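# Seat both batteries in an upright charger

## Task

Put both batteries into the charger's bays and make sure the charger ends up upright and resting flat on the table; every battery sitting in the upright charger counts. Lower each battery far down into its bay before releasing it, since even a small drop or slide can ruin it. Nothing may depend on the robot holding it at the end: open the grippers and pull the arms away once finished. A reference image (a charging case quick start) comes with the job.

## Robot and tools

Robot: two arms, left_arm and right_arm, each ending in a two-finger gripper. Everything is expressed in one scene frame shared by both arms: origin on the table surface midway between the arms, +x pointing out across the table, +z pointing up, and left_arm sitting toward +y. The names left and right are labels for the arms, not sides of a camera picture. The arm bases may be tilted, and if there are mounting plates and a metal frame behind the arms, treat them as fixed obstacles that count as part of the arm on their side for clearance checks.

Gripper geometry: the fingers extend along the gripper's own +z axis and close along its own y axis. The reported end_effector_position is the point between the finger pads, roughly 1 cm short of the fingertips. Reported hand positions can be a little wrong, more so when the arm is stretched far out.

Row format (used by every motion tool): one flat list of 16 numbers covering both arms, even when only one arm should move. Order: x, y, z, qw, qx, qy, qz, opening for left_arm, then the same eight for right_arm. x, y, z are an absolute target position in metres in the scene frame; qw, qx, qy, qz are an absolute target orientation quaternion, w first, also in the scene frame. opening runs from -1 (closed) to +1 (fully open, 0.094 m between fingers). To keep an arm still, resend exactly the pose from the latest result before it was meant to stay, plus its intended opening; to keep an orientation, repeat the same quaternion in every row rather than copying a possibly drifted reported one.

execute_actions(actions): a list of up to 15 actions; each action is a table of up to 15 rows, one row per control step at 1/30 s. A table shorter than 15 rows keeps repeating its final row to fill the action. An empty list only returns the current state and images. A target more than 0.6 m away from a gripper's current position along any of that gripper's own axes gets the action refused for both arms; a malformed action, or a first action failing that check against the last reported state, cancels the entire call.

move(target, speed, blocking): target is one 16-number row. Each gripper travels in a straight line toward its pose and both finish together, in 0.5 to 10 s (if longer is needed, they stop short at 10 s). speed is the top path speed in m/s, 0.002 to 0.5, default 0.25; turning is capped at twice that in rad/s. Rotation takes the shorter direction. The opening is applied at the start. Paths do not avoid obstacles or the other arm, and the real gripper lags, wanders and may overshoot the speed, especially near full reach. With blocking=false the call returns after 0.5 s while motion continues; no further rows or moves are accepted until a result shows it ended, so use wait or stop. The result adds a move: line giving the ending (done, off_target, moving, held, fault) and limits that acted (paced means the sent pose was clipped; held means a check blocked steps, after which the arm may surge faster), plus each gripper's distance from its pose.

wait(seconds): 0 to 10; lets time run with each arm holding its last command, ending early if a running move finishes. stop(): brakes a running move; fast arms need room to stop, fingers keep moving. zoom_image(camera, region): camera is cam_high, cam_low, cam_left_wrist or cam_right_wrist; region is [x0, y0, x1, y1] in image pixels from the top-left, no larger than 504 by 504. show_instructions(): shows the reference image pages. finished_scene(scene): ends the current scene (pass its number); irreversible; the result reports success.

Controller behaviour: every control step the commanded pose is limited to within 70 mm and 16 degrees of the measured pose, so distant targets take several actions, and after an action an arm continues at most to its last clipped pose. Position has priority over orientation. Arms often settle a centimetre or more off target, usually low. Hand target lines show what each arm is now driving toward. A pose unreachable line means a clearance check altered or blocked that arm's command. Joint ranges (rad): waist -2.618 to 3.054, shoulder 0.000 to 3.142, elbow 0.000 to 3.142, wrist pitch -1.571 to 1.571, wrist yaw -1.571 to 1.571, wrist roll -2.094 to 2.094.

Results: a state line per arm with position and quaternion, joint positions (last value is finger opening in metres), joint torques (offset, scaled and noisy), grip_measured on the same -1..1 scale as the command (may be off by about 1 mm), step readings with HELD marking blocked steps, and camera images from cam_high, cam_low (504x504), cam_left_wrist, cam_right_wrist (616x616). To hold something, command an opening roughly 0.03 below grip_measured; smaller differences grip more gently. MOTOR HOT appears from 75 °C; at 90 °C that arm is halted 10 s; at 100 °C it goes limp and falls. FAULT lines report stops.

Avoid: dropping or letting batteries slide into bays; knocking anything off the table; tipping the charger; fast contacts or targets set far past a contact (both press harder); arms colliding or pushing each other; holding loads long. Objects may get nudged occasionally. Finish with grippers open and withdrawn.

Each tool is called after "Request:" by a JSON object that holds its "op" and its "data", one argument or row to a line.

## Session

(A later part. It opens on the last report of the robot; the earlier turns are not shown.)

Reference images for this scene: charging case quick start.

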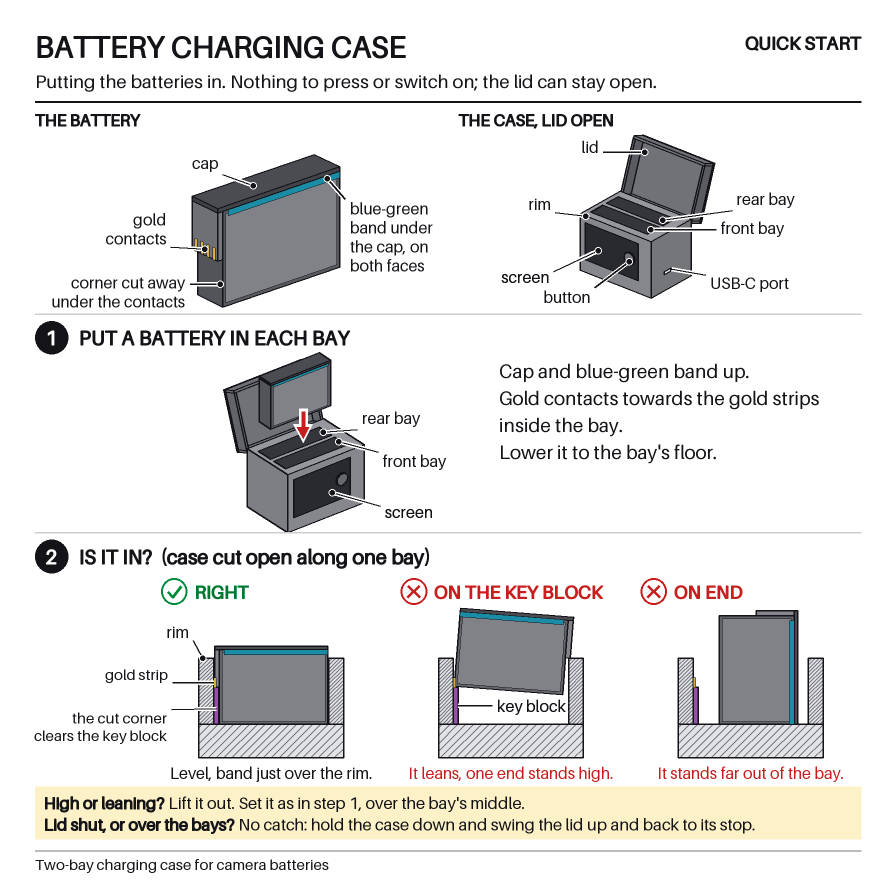

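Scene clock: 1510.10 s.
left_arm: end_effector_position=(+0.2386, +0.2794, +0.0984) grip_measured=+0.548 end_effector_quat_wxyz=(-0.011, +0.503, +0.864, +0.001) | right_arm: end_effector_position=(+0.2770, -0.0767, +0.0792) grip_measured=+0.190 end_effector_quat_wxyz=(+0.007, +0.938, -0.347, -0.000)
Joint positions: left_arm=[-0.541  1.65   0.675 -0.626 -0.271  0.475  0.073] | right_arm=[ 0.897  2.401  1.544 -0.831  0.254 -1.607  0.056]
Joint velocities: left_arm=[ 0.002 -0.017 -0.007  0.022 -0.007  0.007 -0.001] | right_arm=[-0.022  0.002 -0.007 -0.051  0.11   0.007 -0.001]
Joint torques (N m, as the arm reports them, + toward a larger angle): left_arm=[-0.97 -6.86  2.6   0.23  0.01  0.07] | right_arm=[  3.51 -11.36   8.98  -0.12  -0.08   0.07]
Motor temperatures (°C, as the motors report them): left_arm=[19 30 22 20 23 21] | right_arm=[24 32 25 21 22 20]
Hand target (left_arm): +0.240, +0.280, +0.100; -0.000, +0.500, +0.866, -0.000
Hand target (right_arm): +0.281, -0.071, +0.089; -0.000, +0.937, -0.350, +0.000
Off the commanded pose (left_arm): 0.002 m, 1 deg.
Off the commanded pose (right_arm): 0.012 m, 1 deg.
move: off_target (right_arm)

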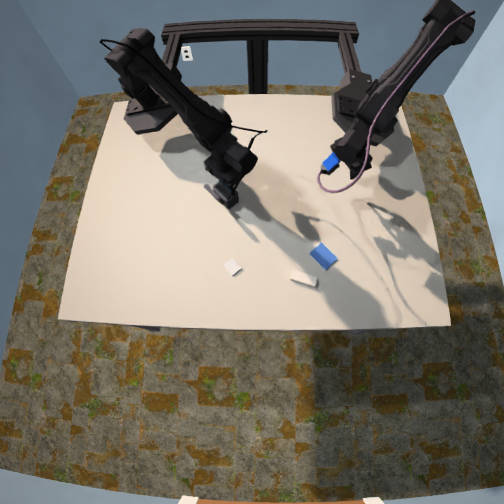

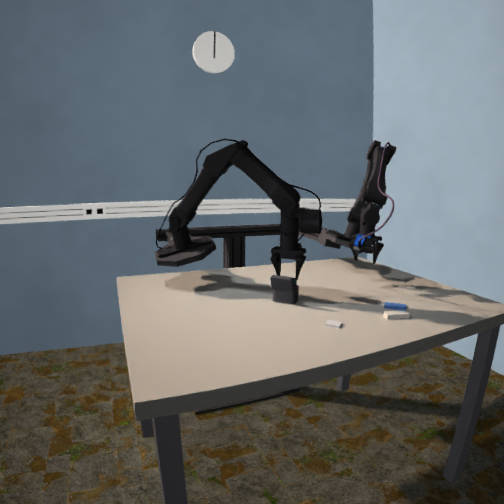

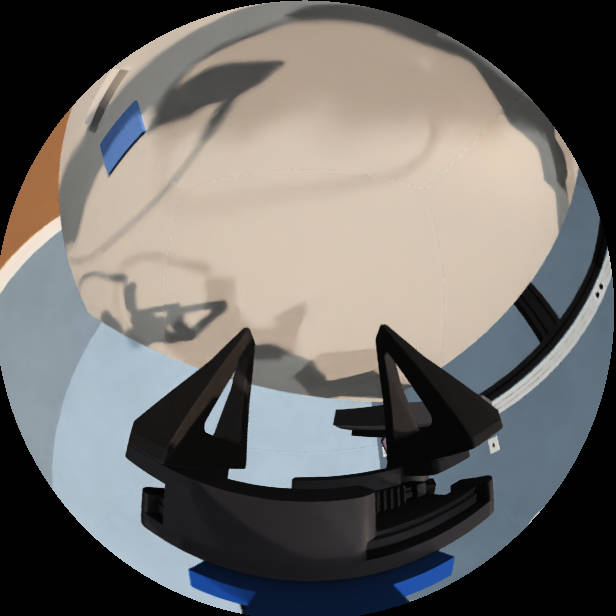

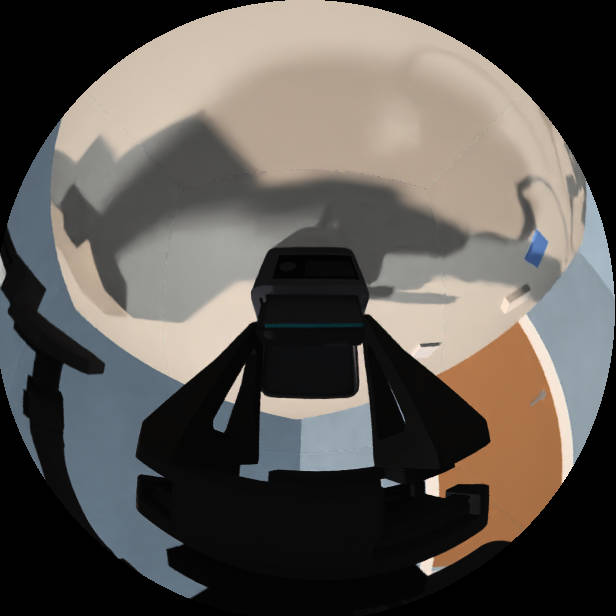

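Request:
{"op": "move", "data": {
  "target": [0.24,0.28,0.10,0,0.5,0.866,0,0.55, 0.2815,-0.0708,0.084,0,0.9367,-0.3502,0,0.16],
  "speed": 0.01
}}

Request:
{"op": "move", "data": {
  "target": [0.24,0.28,0.10,0,0.5,0.866,0,0.55, 0.2815,-0.0708,0.068,0,0.9367,-0.3502,0,0.16],
  "speed": 0.015
}}

Request:
{"op": "zoom_image", "data": {
  "camera": "cam_right_wrist",
  "region": [240,240,380,340]
}}

Scene clock: 1519.77 s.
left_arm: end_effector_position=(+0.2386, +0.2794, +0.0984) grip_measured=+0.548 end_effector_quat_wxyz=(-0.011, +0.503, +0.864, +0.001) | right_arm: end_effector_position=(+0.2770, -0.0767, +0.0792) grip_measured=+0.190 end_effector_quat_wxyz=(+0.007, +0.938, -0.347, -0.000)
Joint positions: left_arm=[-0.541  1.65   0.675 -0.626 -0.271  0.475  0.073] | right_arm=[ 0.897  2.401  1.544 -0.831  0.254 -1.607  0.056]
Joint velocities: left_arm=[-0.002 -0.002  0.007  0.066  0.037 -0.081  0.001] | right_arm=[-0.022 -0.007 -0.012 -0.007  0.037  0.022 -0.   ]
Joint torques (N m, as the arm reports them, + toward a larger angle): left_arm=[-1.05 -6.88  2.43  0.24 -0.03  0.06] | right_arm=[  3.3  -10.41   8.62   0.01  -0.02   0.02]
Motor temperatures (°C, as the motors report them): left_arm=[19 30 22 20 23 21] | right_arm=[24 32 25 21 22 20]
Hand target (left_arm): +0.240, +0.280, +0.100; -0.000, +0.500, +0.866, -0.000
Hand target (right_arm): +0.281, -0.071, +0.084; -0.000, +0.937, -0.350, +0.000
Off the commanded pose (left_arm): 0.002 m, 1 deg.
Off the commanded pose (right_arm): 0.009 m, 1 deg.
move: done

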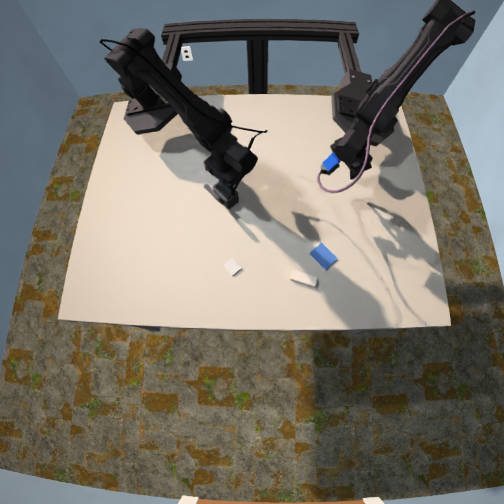

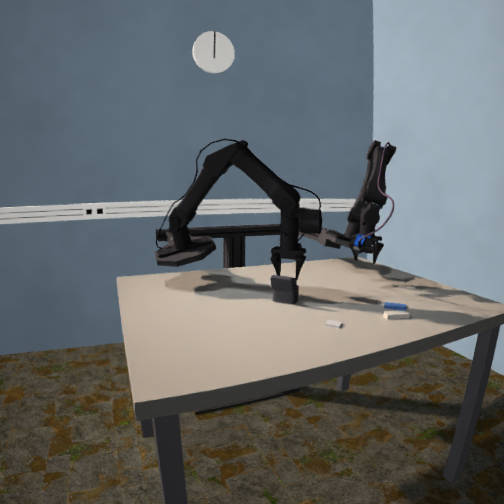

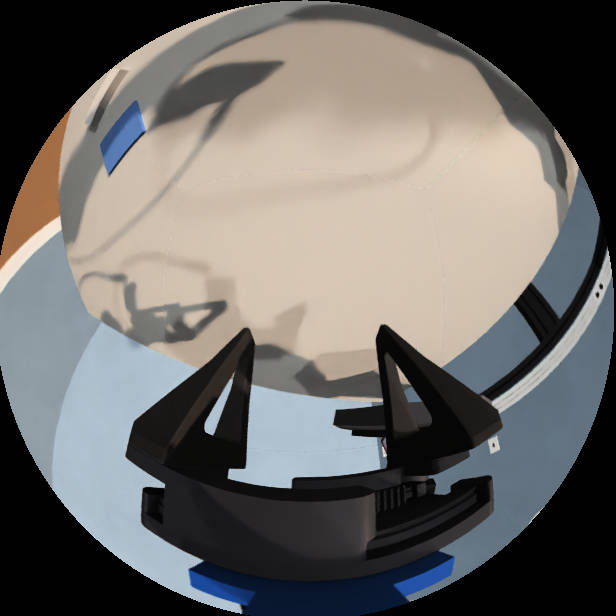

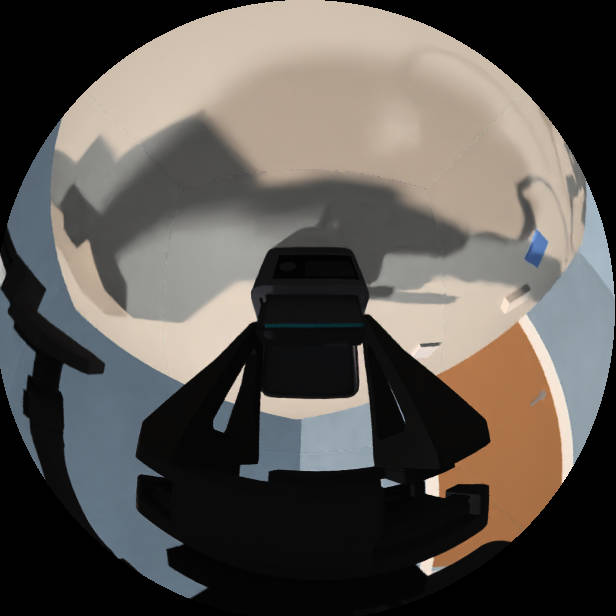

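Scene clock: 1520.90 s.
left_arm: end_effector_position=(+0.2386, +0.2794, +0.0984) grip_measured=+0.548 end_effector_quat_wxyz=(-0.011, +0.503, +0.864, +0.001) | right_arm: end_effector_position=(+0.2767, -0.0767, +0.0771) grip_measured=+0.190 end_effector_quat_wxyz=(+0.009, +0.938, -0.347, +0.000)
Joint positions: left_arm=[-0.541  1.65   0.675 -0.626 -0.271  0.475  0.073] | right_arm=[ 0.897  2.407  1.544 -0.828  0.256 -1.607  0.056]
Joint velocities: left_arm=[ 0.002  0.002 -0.002 -0.007  0.051 -0.051  0.   ] | right_arm=[-0.007 -0.007 -0.007 -0.037  0.022 -0.037  0.   ]
Joint torques (N m, as the arm reports them, + toward a larger angle): left_arm=[-1.27 -6.92  2.53  0.24 -0.01  0.09] | right_arm=[ 2.43 -8.59  6.8   0.47 -0.04 -0.06]
Motor temperatures (°C, as the motors report them): left_arm=[19 30 22 20 23 21] | right_arm=[24 32 25 21 22 20]
Hand target (left_arm): +0.240, +0.280, +0.100; -0.000, +0.500, +0.866, -0.000
Hand target (right_arm): +0.281, -0.071, +0.068; -0.000, +0.937, -0.350, +0.000
Off the commanded pose (left_arm): 0.002 m, 1 deg.
Off the commanded pose (right_arm): 0.012 m, 1 deg.
move: off_target (right_arm)

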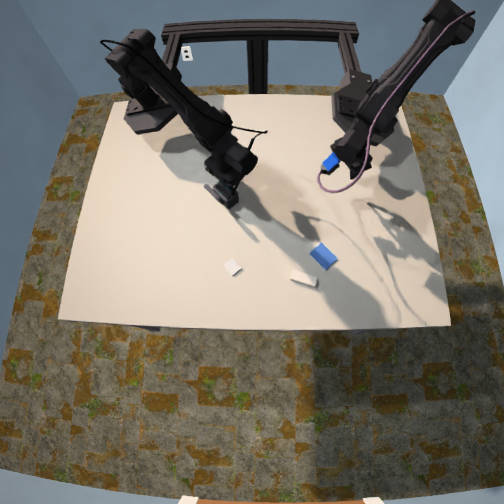

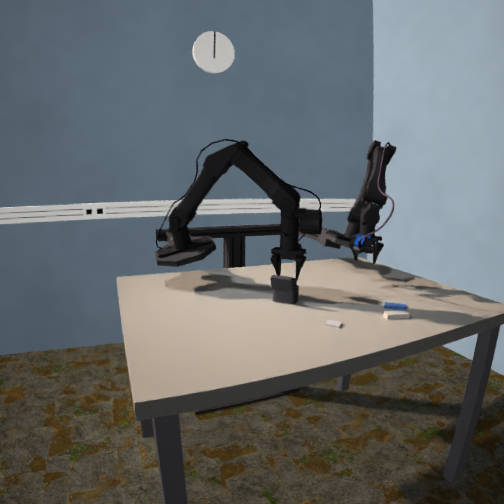

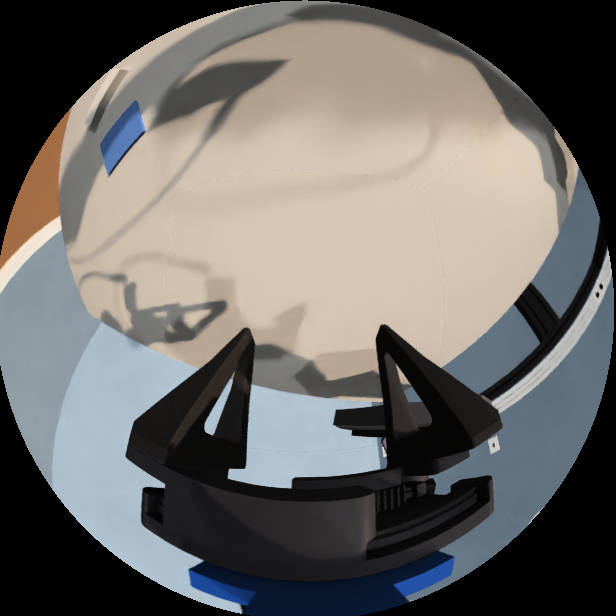

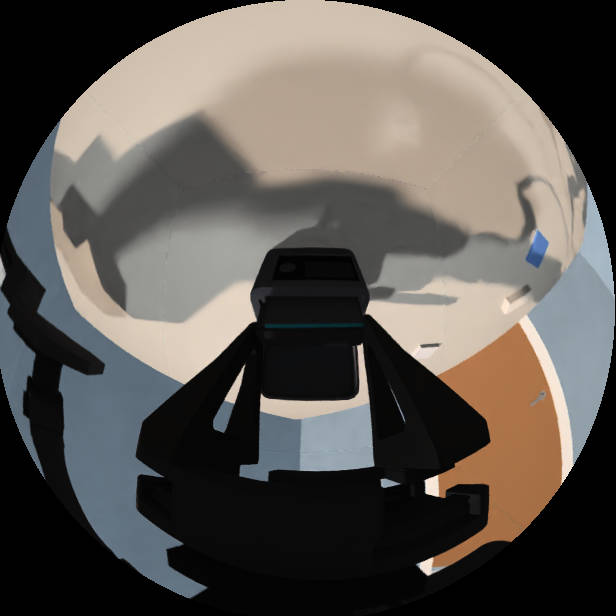

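Region (240, 240, 380, 340) of cam_right_wrist's 616x616 image, scaled by 3.600, with more detail than that image has; it fills the top 360 rows of this view, and the rest is white.

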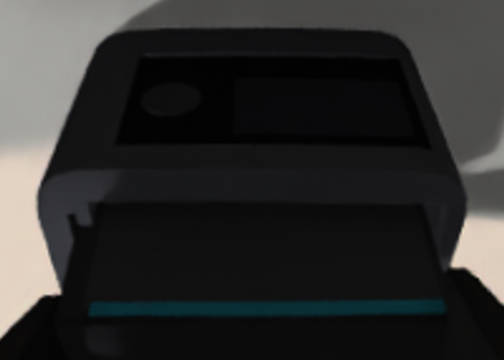

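Request:
{"op": "move", "data": {
  "target": [0.24,0.28,0.10,0,0.5,0.866,0,0.55, 0.2830,-0.0695,0.100,0,0.9367,-0.3502,0,0.16],
  "speed": 0.02
}}

Request:
{"op": "zoom_image", "data": {
  "camera": "cam_right_wrist",
  "region": [240,240,380,340]
}}

Scene clock: 1545.77 s.
left_arm: end_effector_position=(+0.2386, +0.2794, +0.0984) grip_measured=+0.548 end_effector_quat_wxyz=(-0.011, +0.503, +0.864, +0.001) | right_arm: end_effector_position=(+0.2784, -0.0769, +0.0839) grip_measured=+0.190 end_effector_quat_wxyz=(+0.014, +0.938, -0.347, -0.003)
Joint positions: left_arm=[-0.541  1.65   0.675 -0.626 -0.271  0.475  0.073] | right_arm=[ 0.897  2.407  1.575 -0.872  0.254 -1.603  0.056]
Joint velocities: left_arm=[ 0.002  0.007  0.002  0.037 -0.051  0.007 -0.   ] | right_arm=[ 0.002  0.017  0.007 -0.11  -0.007  0.022 -0.001]
Joint torques (N m, as the arm reports them, + toward a larger angle): left_arm=[-1.08 -6.91  2.54  0.23  0.03  0.05] | right_arm=[  4.04 -12.62   9.01  -0.15  -0.05   0.08]
Motor temperatures (°C, as the motors report them): left_arm=[19 30 22 20 23 21] | right_arm=[24 32 25 21 22 20]
Hand target (left_arm): +0.240, +0.280, +0.100; -0.000, +0.500, +0.866, -0.000
Hand target (right_arm): +0.283, -0.070, +0.100; -0.000, +0.937, -0.350, +0.000
Off the commanded pose (left_arm): 0.002 m, 1 deg.
Off the commanded pose (right_arm): 0.018 m, 2 deg.
move: off_target (right_arm)

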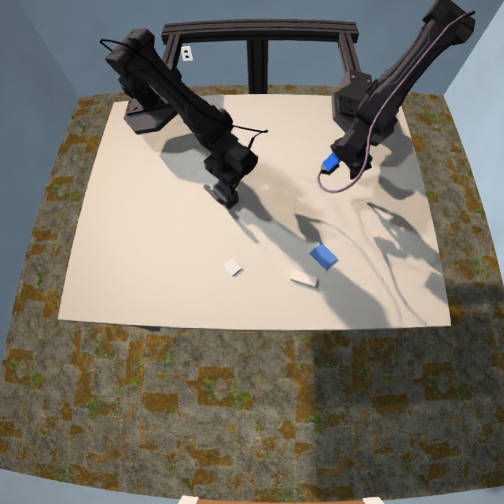

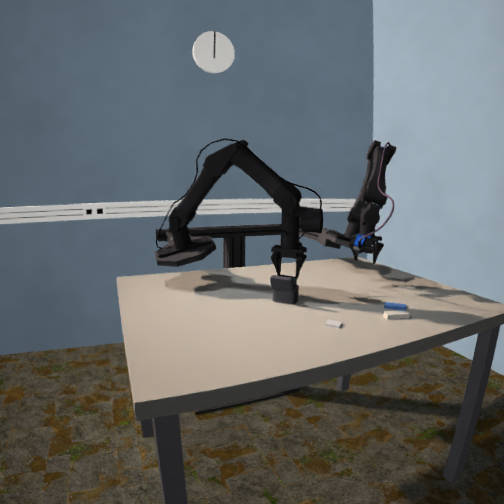

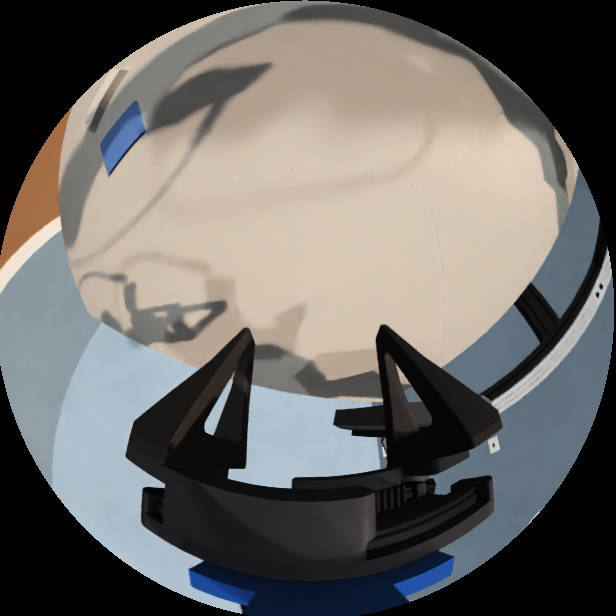

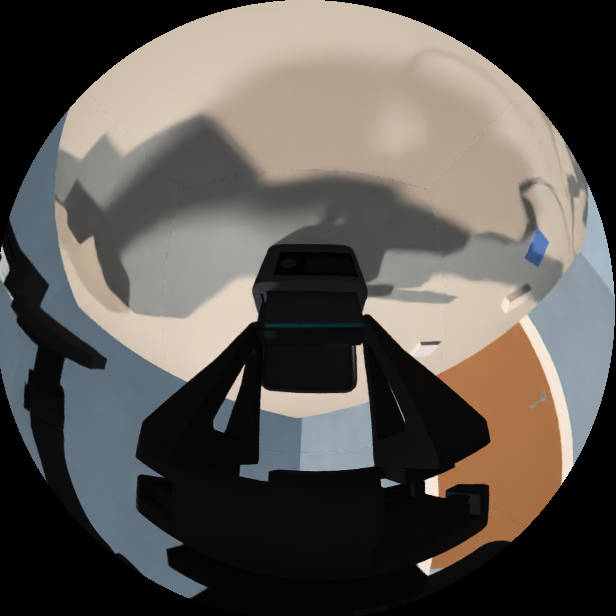

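Region (240, 240, 380, 340) of cam_right_wrist's 616x616 image, scaled by 3.600, with more detail than that image has; it fills the top 360 rows of this view, and the rest is white.

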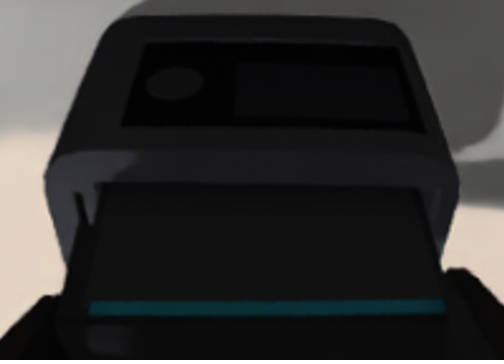

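Request:
{"op": "move", "data": {
  "target": [0.24,0.28,0.10,0,0.5,0.866,0,0.55, 0.2795,-0.0745,0.066,0,0.9367,-0.3502,0,0.16],
  "speed": 0.015
}}

Request:
{"op": "zoom_image", "data": {
  "camera": "cam_right_wrist",
  "region": [240,240,380,340]
}}

Scene clock: 1553.97 s.
left_arm: end_effector_position=(+0.2386, +0.2794, +0.0984) grip_measured=+0.548 end_effector_quat_wxyz=(-0.011, +0.503, +0.864, +0.001) | right_arm: end_effector_position=(+0.2781, -0.0751, +0.0767) grip_measured=+0.190 end_effector_quat_wxyz=(+0.008, +0.938, -0.347, +0.000)
Joint positions: left_arm=[-0.541  1.65   0.675 -0.626 -0.271  0.475  0.073] | right_arm=[ 0.896  2.413  1.554 -0.83   0.256 -1.607  0.056]
Joint velocities: left_arm=[-0.002 -0.017  0.002 -0.007 -0.007 -0.051  0.   ] | right_arm=[-0.007  0.007 -0.017  0.022  0.022  0.037 -0.001]
Joint torques (N m, as the arm reports them, + toward a larger angle): left_arm=[-1.12 -6.84  2.52  0.24  0.02  0.07] | right_arm=[ 2.21 -9.95  3.16  0.65 -0.05 -0.06]
Motor temperatures (°C, as the motors report them): left_arm=[19 30 22 20 23 21] | right_arm=[24 32 25 21 22 20]
Hand target (left_arm): +0.240, +0.280, +0.100; -0.000, +0.500, +0.866, -0.000
Hand target (right_arm): +0.279, -0.075, +0.066; +0.001, +0.937, -0.350, -0.000
Off the commanded pose (left_arm): 0.002 m, 1 deg.
Off the commanded pose (right_arm): 0.011 m, 1 deg.
move: off_target (right_arm)

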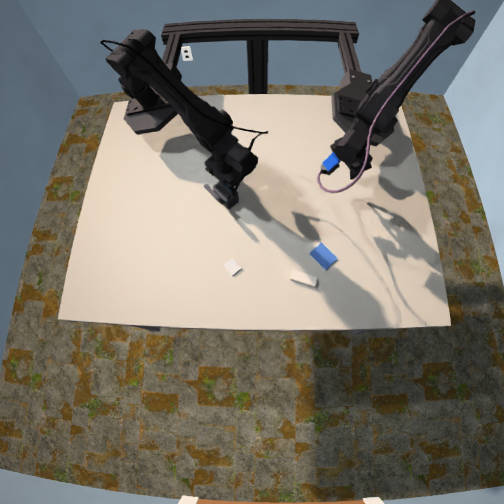

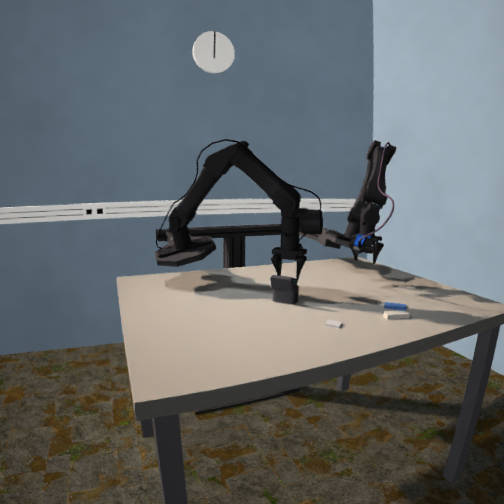

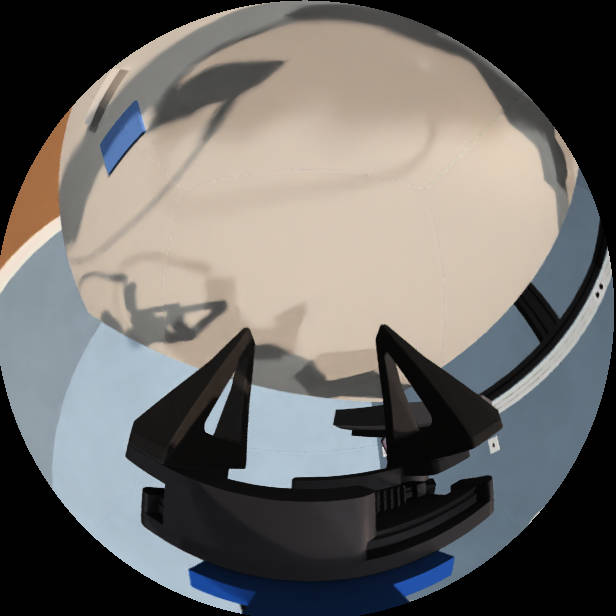

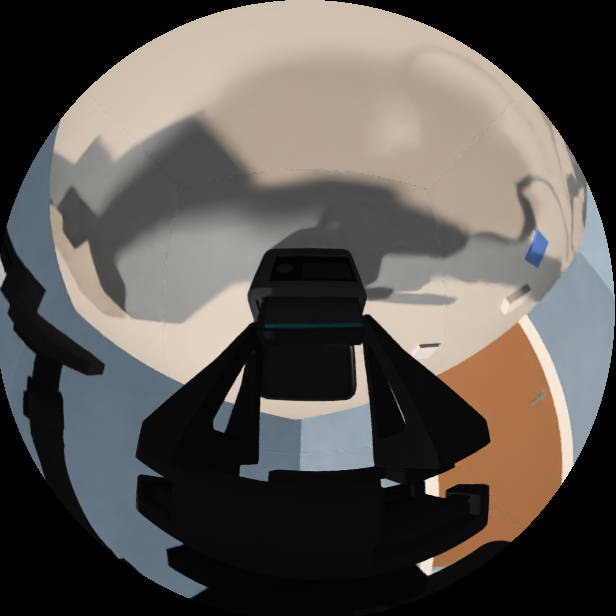

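Region (240, 240, 380, 340) of cam_right_wrist's 616x616 image, scaled by 3.600, with more detail than that image has; it fills the top 360 rows of this view, and the rest is white.

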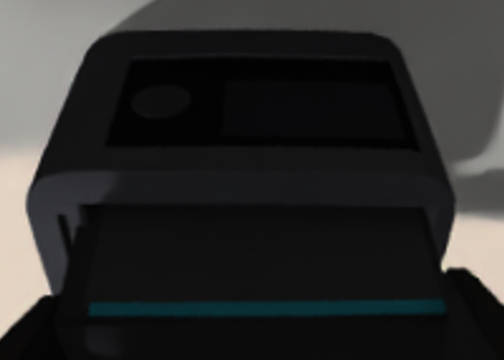

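Request:
{"op": "move", "data": {
  "target": [0.24,0.28,0.10,0,0.5,0.866,0,0.55, 0.2785,-0.0750,0.060,0,0.9367,-0.3502,0,0.16],
  "speed": 0.015
}}

Request:
{"op": "zoom_image", "data": {
  "camera": "cam_right_wrist",
  "region": [240,240,380,340]
}}

Scene clock: 1559.70 s.
left_arm: end_effector_position=(+0.2386, +0.2794, +0.0984) grip_measured=+0.548 end_effector_quat_wxyz=(-0.011, +0.503, +0.864, +0.001) | right_arm: end_effector_position=(+0.2779, -0.0753, +0.0761) grip_measured=+0.190 end_effector_quat_wxyz=(+0.008, +0.938, -0.347, +0.001)
Joint positions: left_arm=[-0.541  1.65   0.675 -0.626 -0.271  0.475  0.073] | right_arm=[ 0.896  2.413  1.551 -0.827  0.256 -1.608  0.056]
Joint velocities: left_arm=[-0.002 -0.002  0.002 -0.007  0.051 -0.007  0.   ] | right_arm=[-0.007  0.012  0.007 -0.022 -0.007 -0.051  0.   ]
Joint torques (N m, as the arm reports them, + toward a larger angle): left_arm=[-0.98 -6.87  2.55  0.25 -0.04  0.03] | right_arm=[ 2.1  -9.33  2.18  0.81 -0.06 -0.09]
Motor temperatures (°C, as the motors report them): left_arm=[19 30 22 20 23 21] | right_arm=[24 32 24 21 22 20]
Hand target (left_arm): +0.240, +0.280, +0.100; -0.000, +0.500, +0.866, -0.000
Hand target (right_arm): +0.278, -0.076, +0.061; +0.001, +0.937, -0.350, -0.000
Off the commanded pose (left_arm): 0.002 m, 1 deg.
Off the commanded pose (right_arm): 0.016 m, 1 deg.
move: off_target (right_arm)

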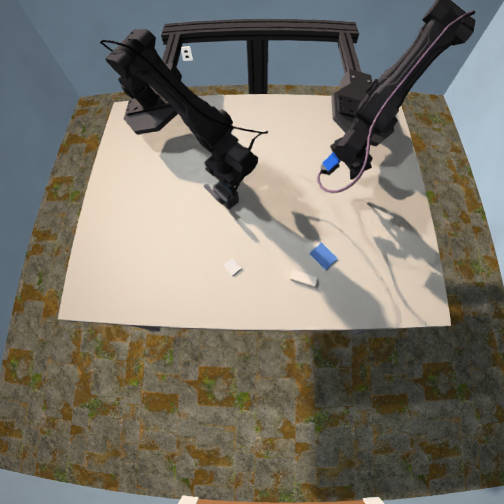

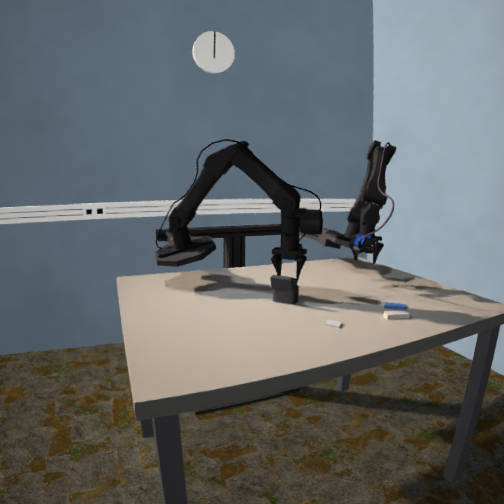

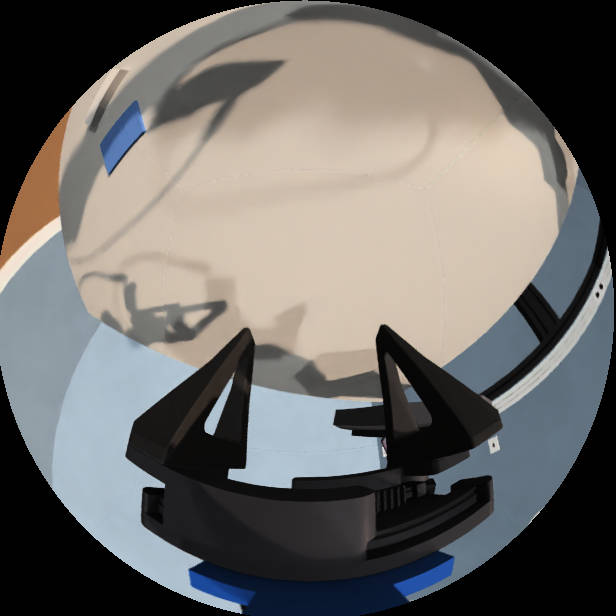

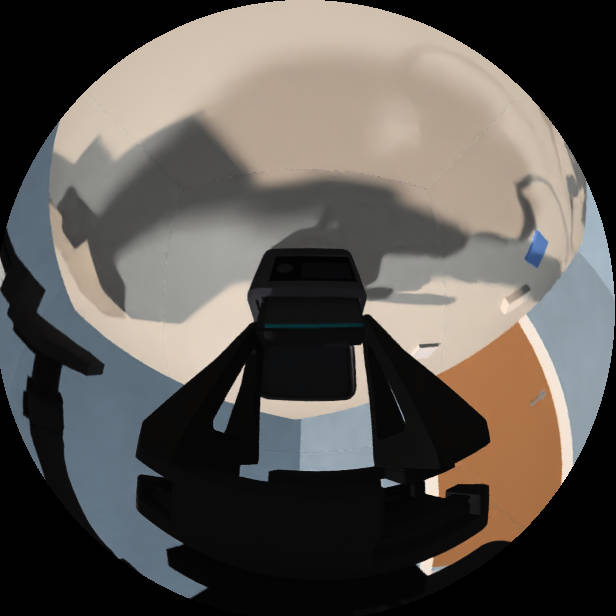

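Region (240, 240, 380, 340) of cam_right_wrist's 616x616 image, scaled by 3.600, with more detail than that image has; it fills the top 360 rows of this view, and the rest is white.

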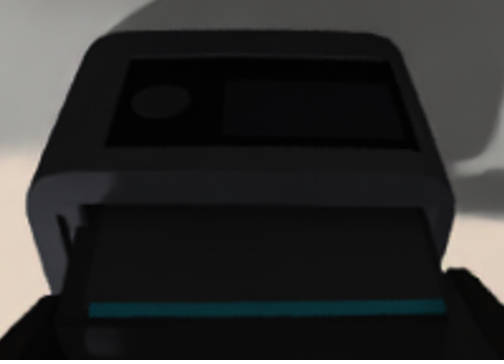

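Request:
{"op": "zoom_image", "data": {
  "camera": "cam_low",
  "region": [260,255,310,305]
}}

Request:
{"op": "zoom_image", "data": {
  "camera": "cam_right_wrist",
  "region": [235,280,285,340]
}}

Region (260, 255, 310, 305) of cam_low's 504x504 image, scaled by 10.080, with more detail than that image has.

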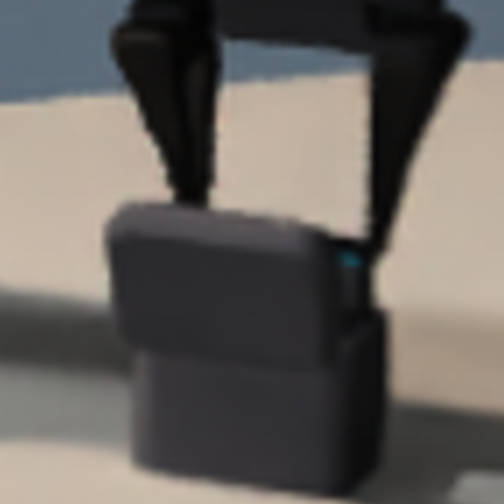

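Region (235, 280, 285, 340) of cam_right_wrist's 616x616 image, scaled by 8.400, with more detail than that image has.

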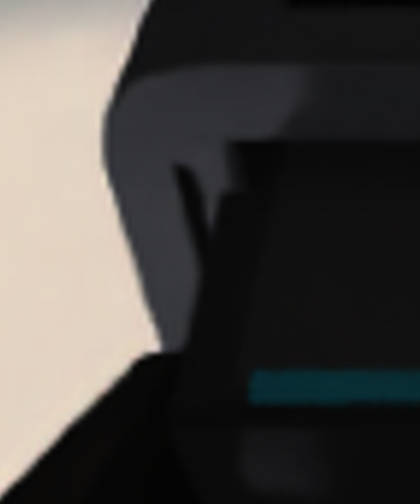

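Request:
{"op": "zoom_image", "data": {
  "camera": "cam_right_wrist",
  "region": [330,280,380,340]
}}

Region (330, 280, 380, 340) of cam_right_wrist's 616x616 image, scaled by 8.400, with more detail than that image has.

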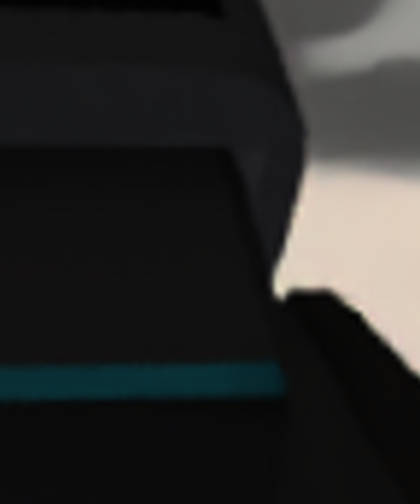

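Request:
{"op": "move", "data": {
  "target": [0.24,0.28,0.10,0,0.5,0.866,0,0.55, 0.2850,-0.0675,0.097,0,0.9367,-0.3502,0,0.16],
  "speed": 0.02
}}

Request:
{"op": "zoom_image", "data": {
  "camera": "cam_right_wrist",
  "region": [240,240,380,340]
}}

Scene clock: 1597.50 s.
left_arm: end_effector_position=(+0.2386, +0.2794, +0.0984) grip_measured=+0.548 end_effector_quat_wxyz=(-0.011, +0.503, +0.864, +0.001) | right_arm: end_effector_position=(+0.2808, -0.0750, +0.0846) grip_measured=+0.190 end_effector_quat_wxyz=(+0.012, +0.937, -0.348, -0.002)
Joint positions: left_arm=[-0.541  1.65   0.675 -0.626 -0.271  0.475  0.073] | right_arm=[ 0.896  2.412  1.588 -0.874  0.255 -1.604  0.056]
Joint velocities: left_arm=[-0.007  0.012  0.007 -0.037 -0.066 -0.051 -0.002] | right_arm=[ 0.007  0.017  0.002 -0.051  0.007  0.051  0.   ]
Joint torques (N m, as the arm reports them, + toward a larger angle): left_arm=[-1.07 -6.77  2.52  0.23 -0.02  0.08] | right_arm=[  3.86 -11.84   9.07  -0.1   -0.08   0.07]
Motor temperatures (°C, as the motors report them): left_arm=[19 30 22 20 23 21] | right_arm=[24 32 24 22 22 20]
Hand target (left_arm): +0.240, +0.280, +0.100; -0.000, +0.500, +0.866, -0.000
Hand target (right_arm): +0.285, -0.068, +0.097; -0.000, +0.937, -0.350, +0.000
Off the commanded pose (left_arm): 0.002 m, 1 deg.
Off the commanded pose (right_arm): 0.015 m, 1 deg.
move: off_target (right_arm)

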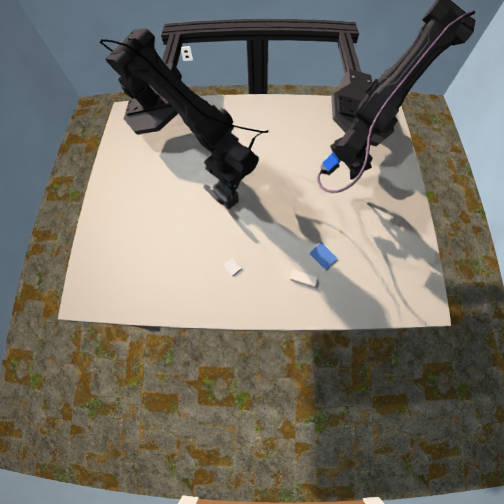

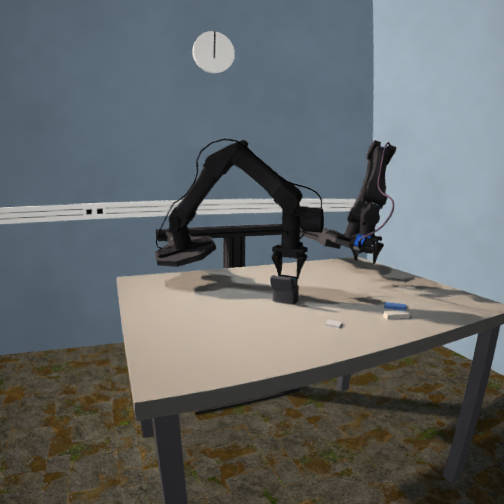

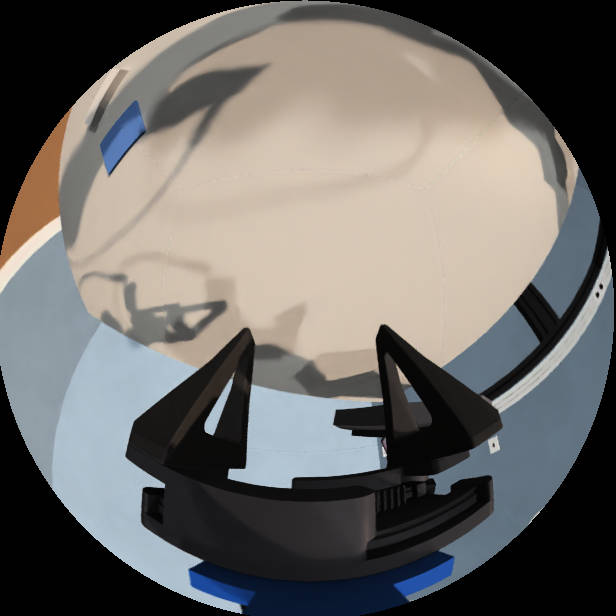

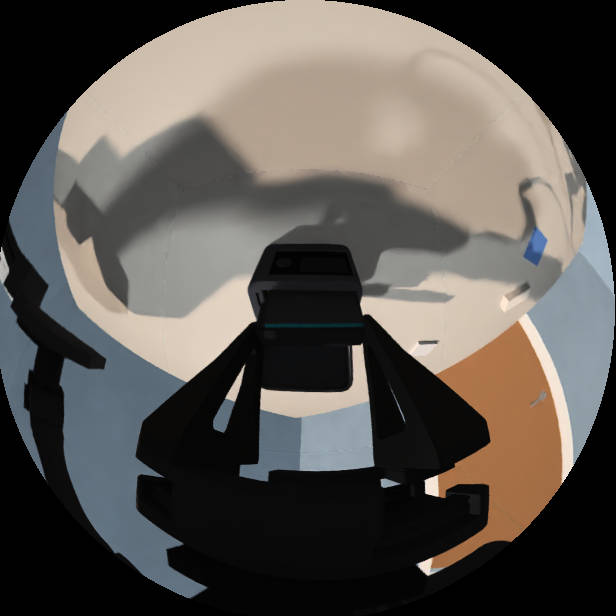

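Region (240, 240, 380, 340) of cam_right_wrist's 616x616 image, scaled by 3.600, with more detail than that image has; it fills the top 360 rows of this view, and the rest is white.

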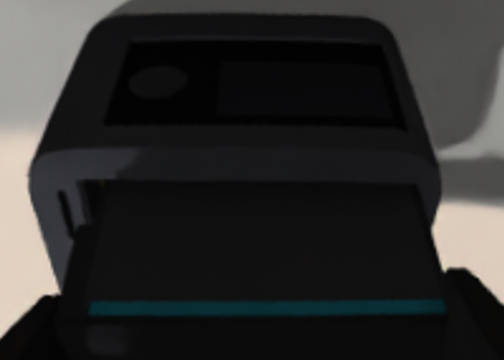

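Request:
{"op": "move", "data": {
  "target": [0.24,0.28,0.10,0,0.5,0.866,0,0.55, 0.2805,-0.0750,0.064,0,0.9367,-0.3502,0,0.16],
  "speed": 0.015
}}

Request:
{"op": "zoom_image", "data": {
  "camera": "cam_right_wrist",
  "region": [240,240,380,340]
}}

Scene clock: 1603.77 s.
left_arm: end_effector_position=(+0.2386, +0.2794, +0.0984) grip_measured=+0.548 end_effector_quat_wxyz=(-0.011, +0.503, +0.864, +0.001) | right_arm: end_effector_position=(+0.2793, -0.0746, +0.0666) grip_measured=+0.190 end_effector_quat_wxyz=(+0.004, +0.937, -0.350, +0.000)
Joint positions: left_arm=[-0.541  1.65   0.675 -0.626 -0.271  0.475  0.073] | right_arm=[ 0.887  2.429  1.538 -0.789  0.253 -1.612  0.056]
Joint velocities: left_arm=[ 0.012  0.002 -0.002 -0.051 -0.007  0.007 -0.001] | right_arm=[ 0.002 -0.002 -0.002 -0.007 -0.095 -0.066 -0.   ]
Joint torques (N m, as the arm reports them, + toward a larger angle): left_arm=[-1.03 -6.87  2.64  0.26  0.02  0.06] | right_arm=[  2.7  -10.9    4.64   0.3   -0.02  -0.1 ]
Motor temperatures (°C, as the motors report them): left_arm=[19 30 22 20 23 21] | right_arm=[24 32 24 22 22 20]
Hand target (left_arm): +0.240, +0.280, +0.100; -0.000, +0.500, +0.866, -0.000
Hand target (right_arm): +0.280, -0.075, +0.064; -0.000, +0.937, -0.350, +0.000
Off the commanded pose (left_arm): 0.002 m, 1 deg.
Off the commanded pose (right_arm): 0.003 m, 0 deg.
move: done

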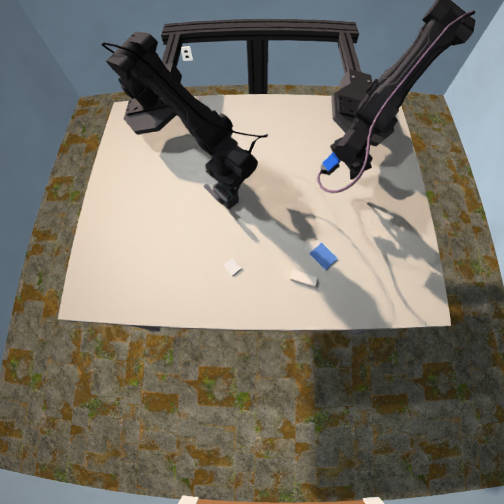

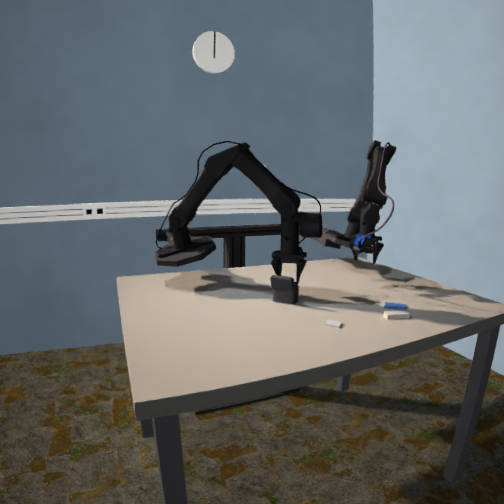

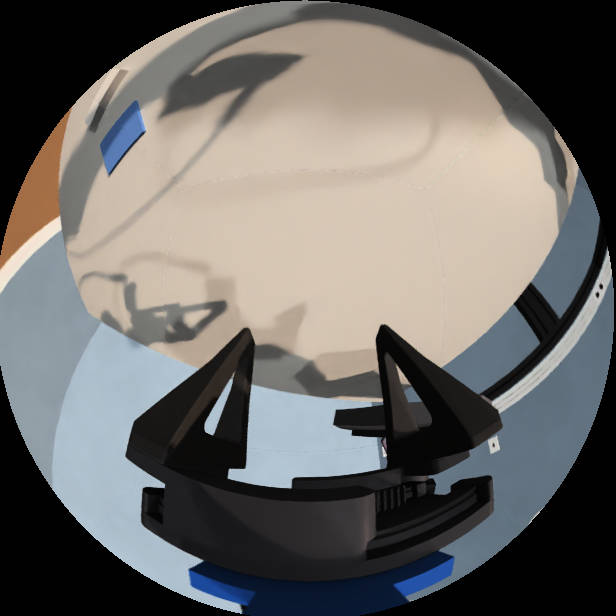

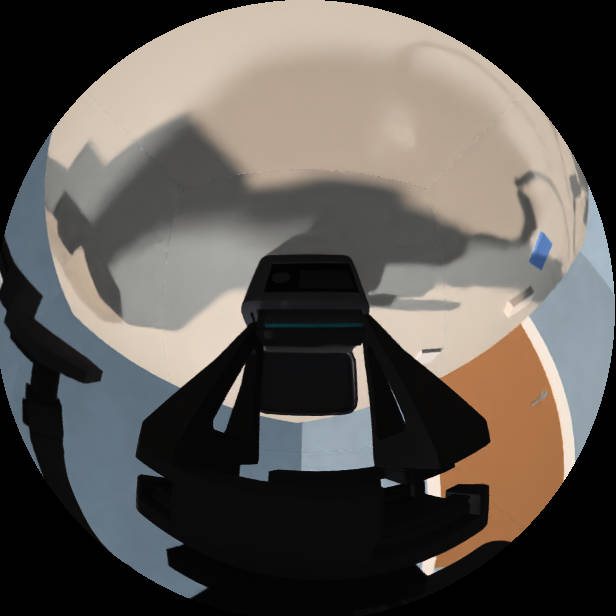

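Region (240, 240, 380, 340) of cam_right_wrist's 616x616 image, scaled by 3.600, with more detail than that image has; it fills the top 360 rows of this view, and the rest is white.

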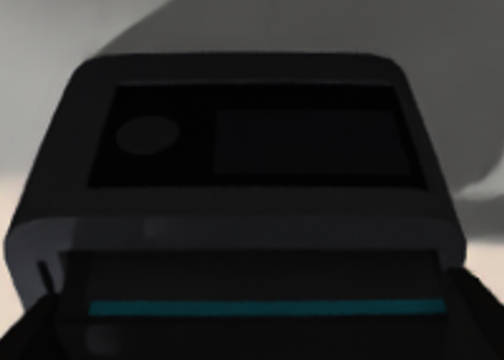

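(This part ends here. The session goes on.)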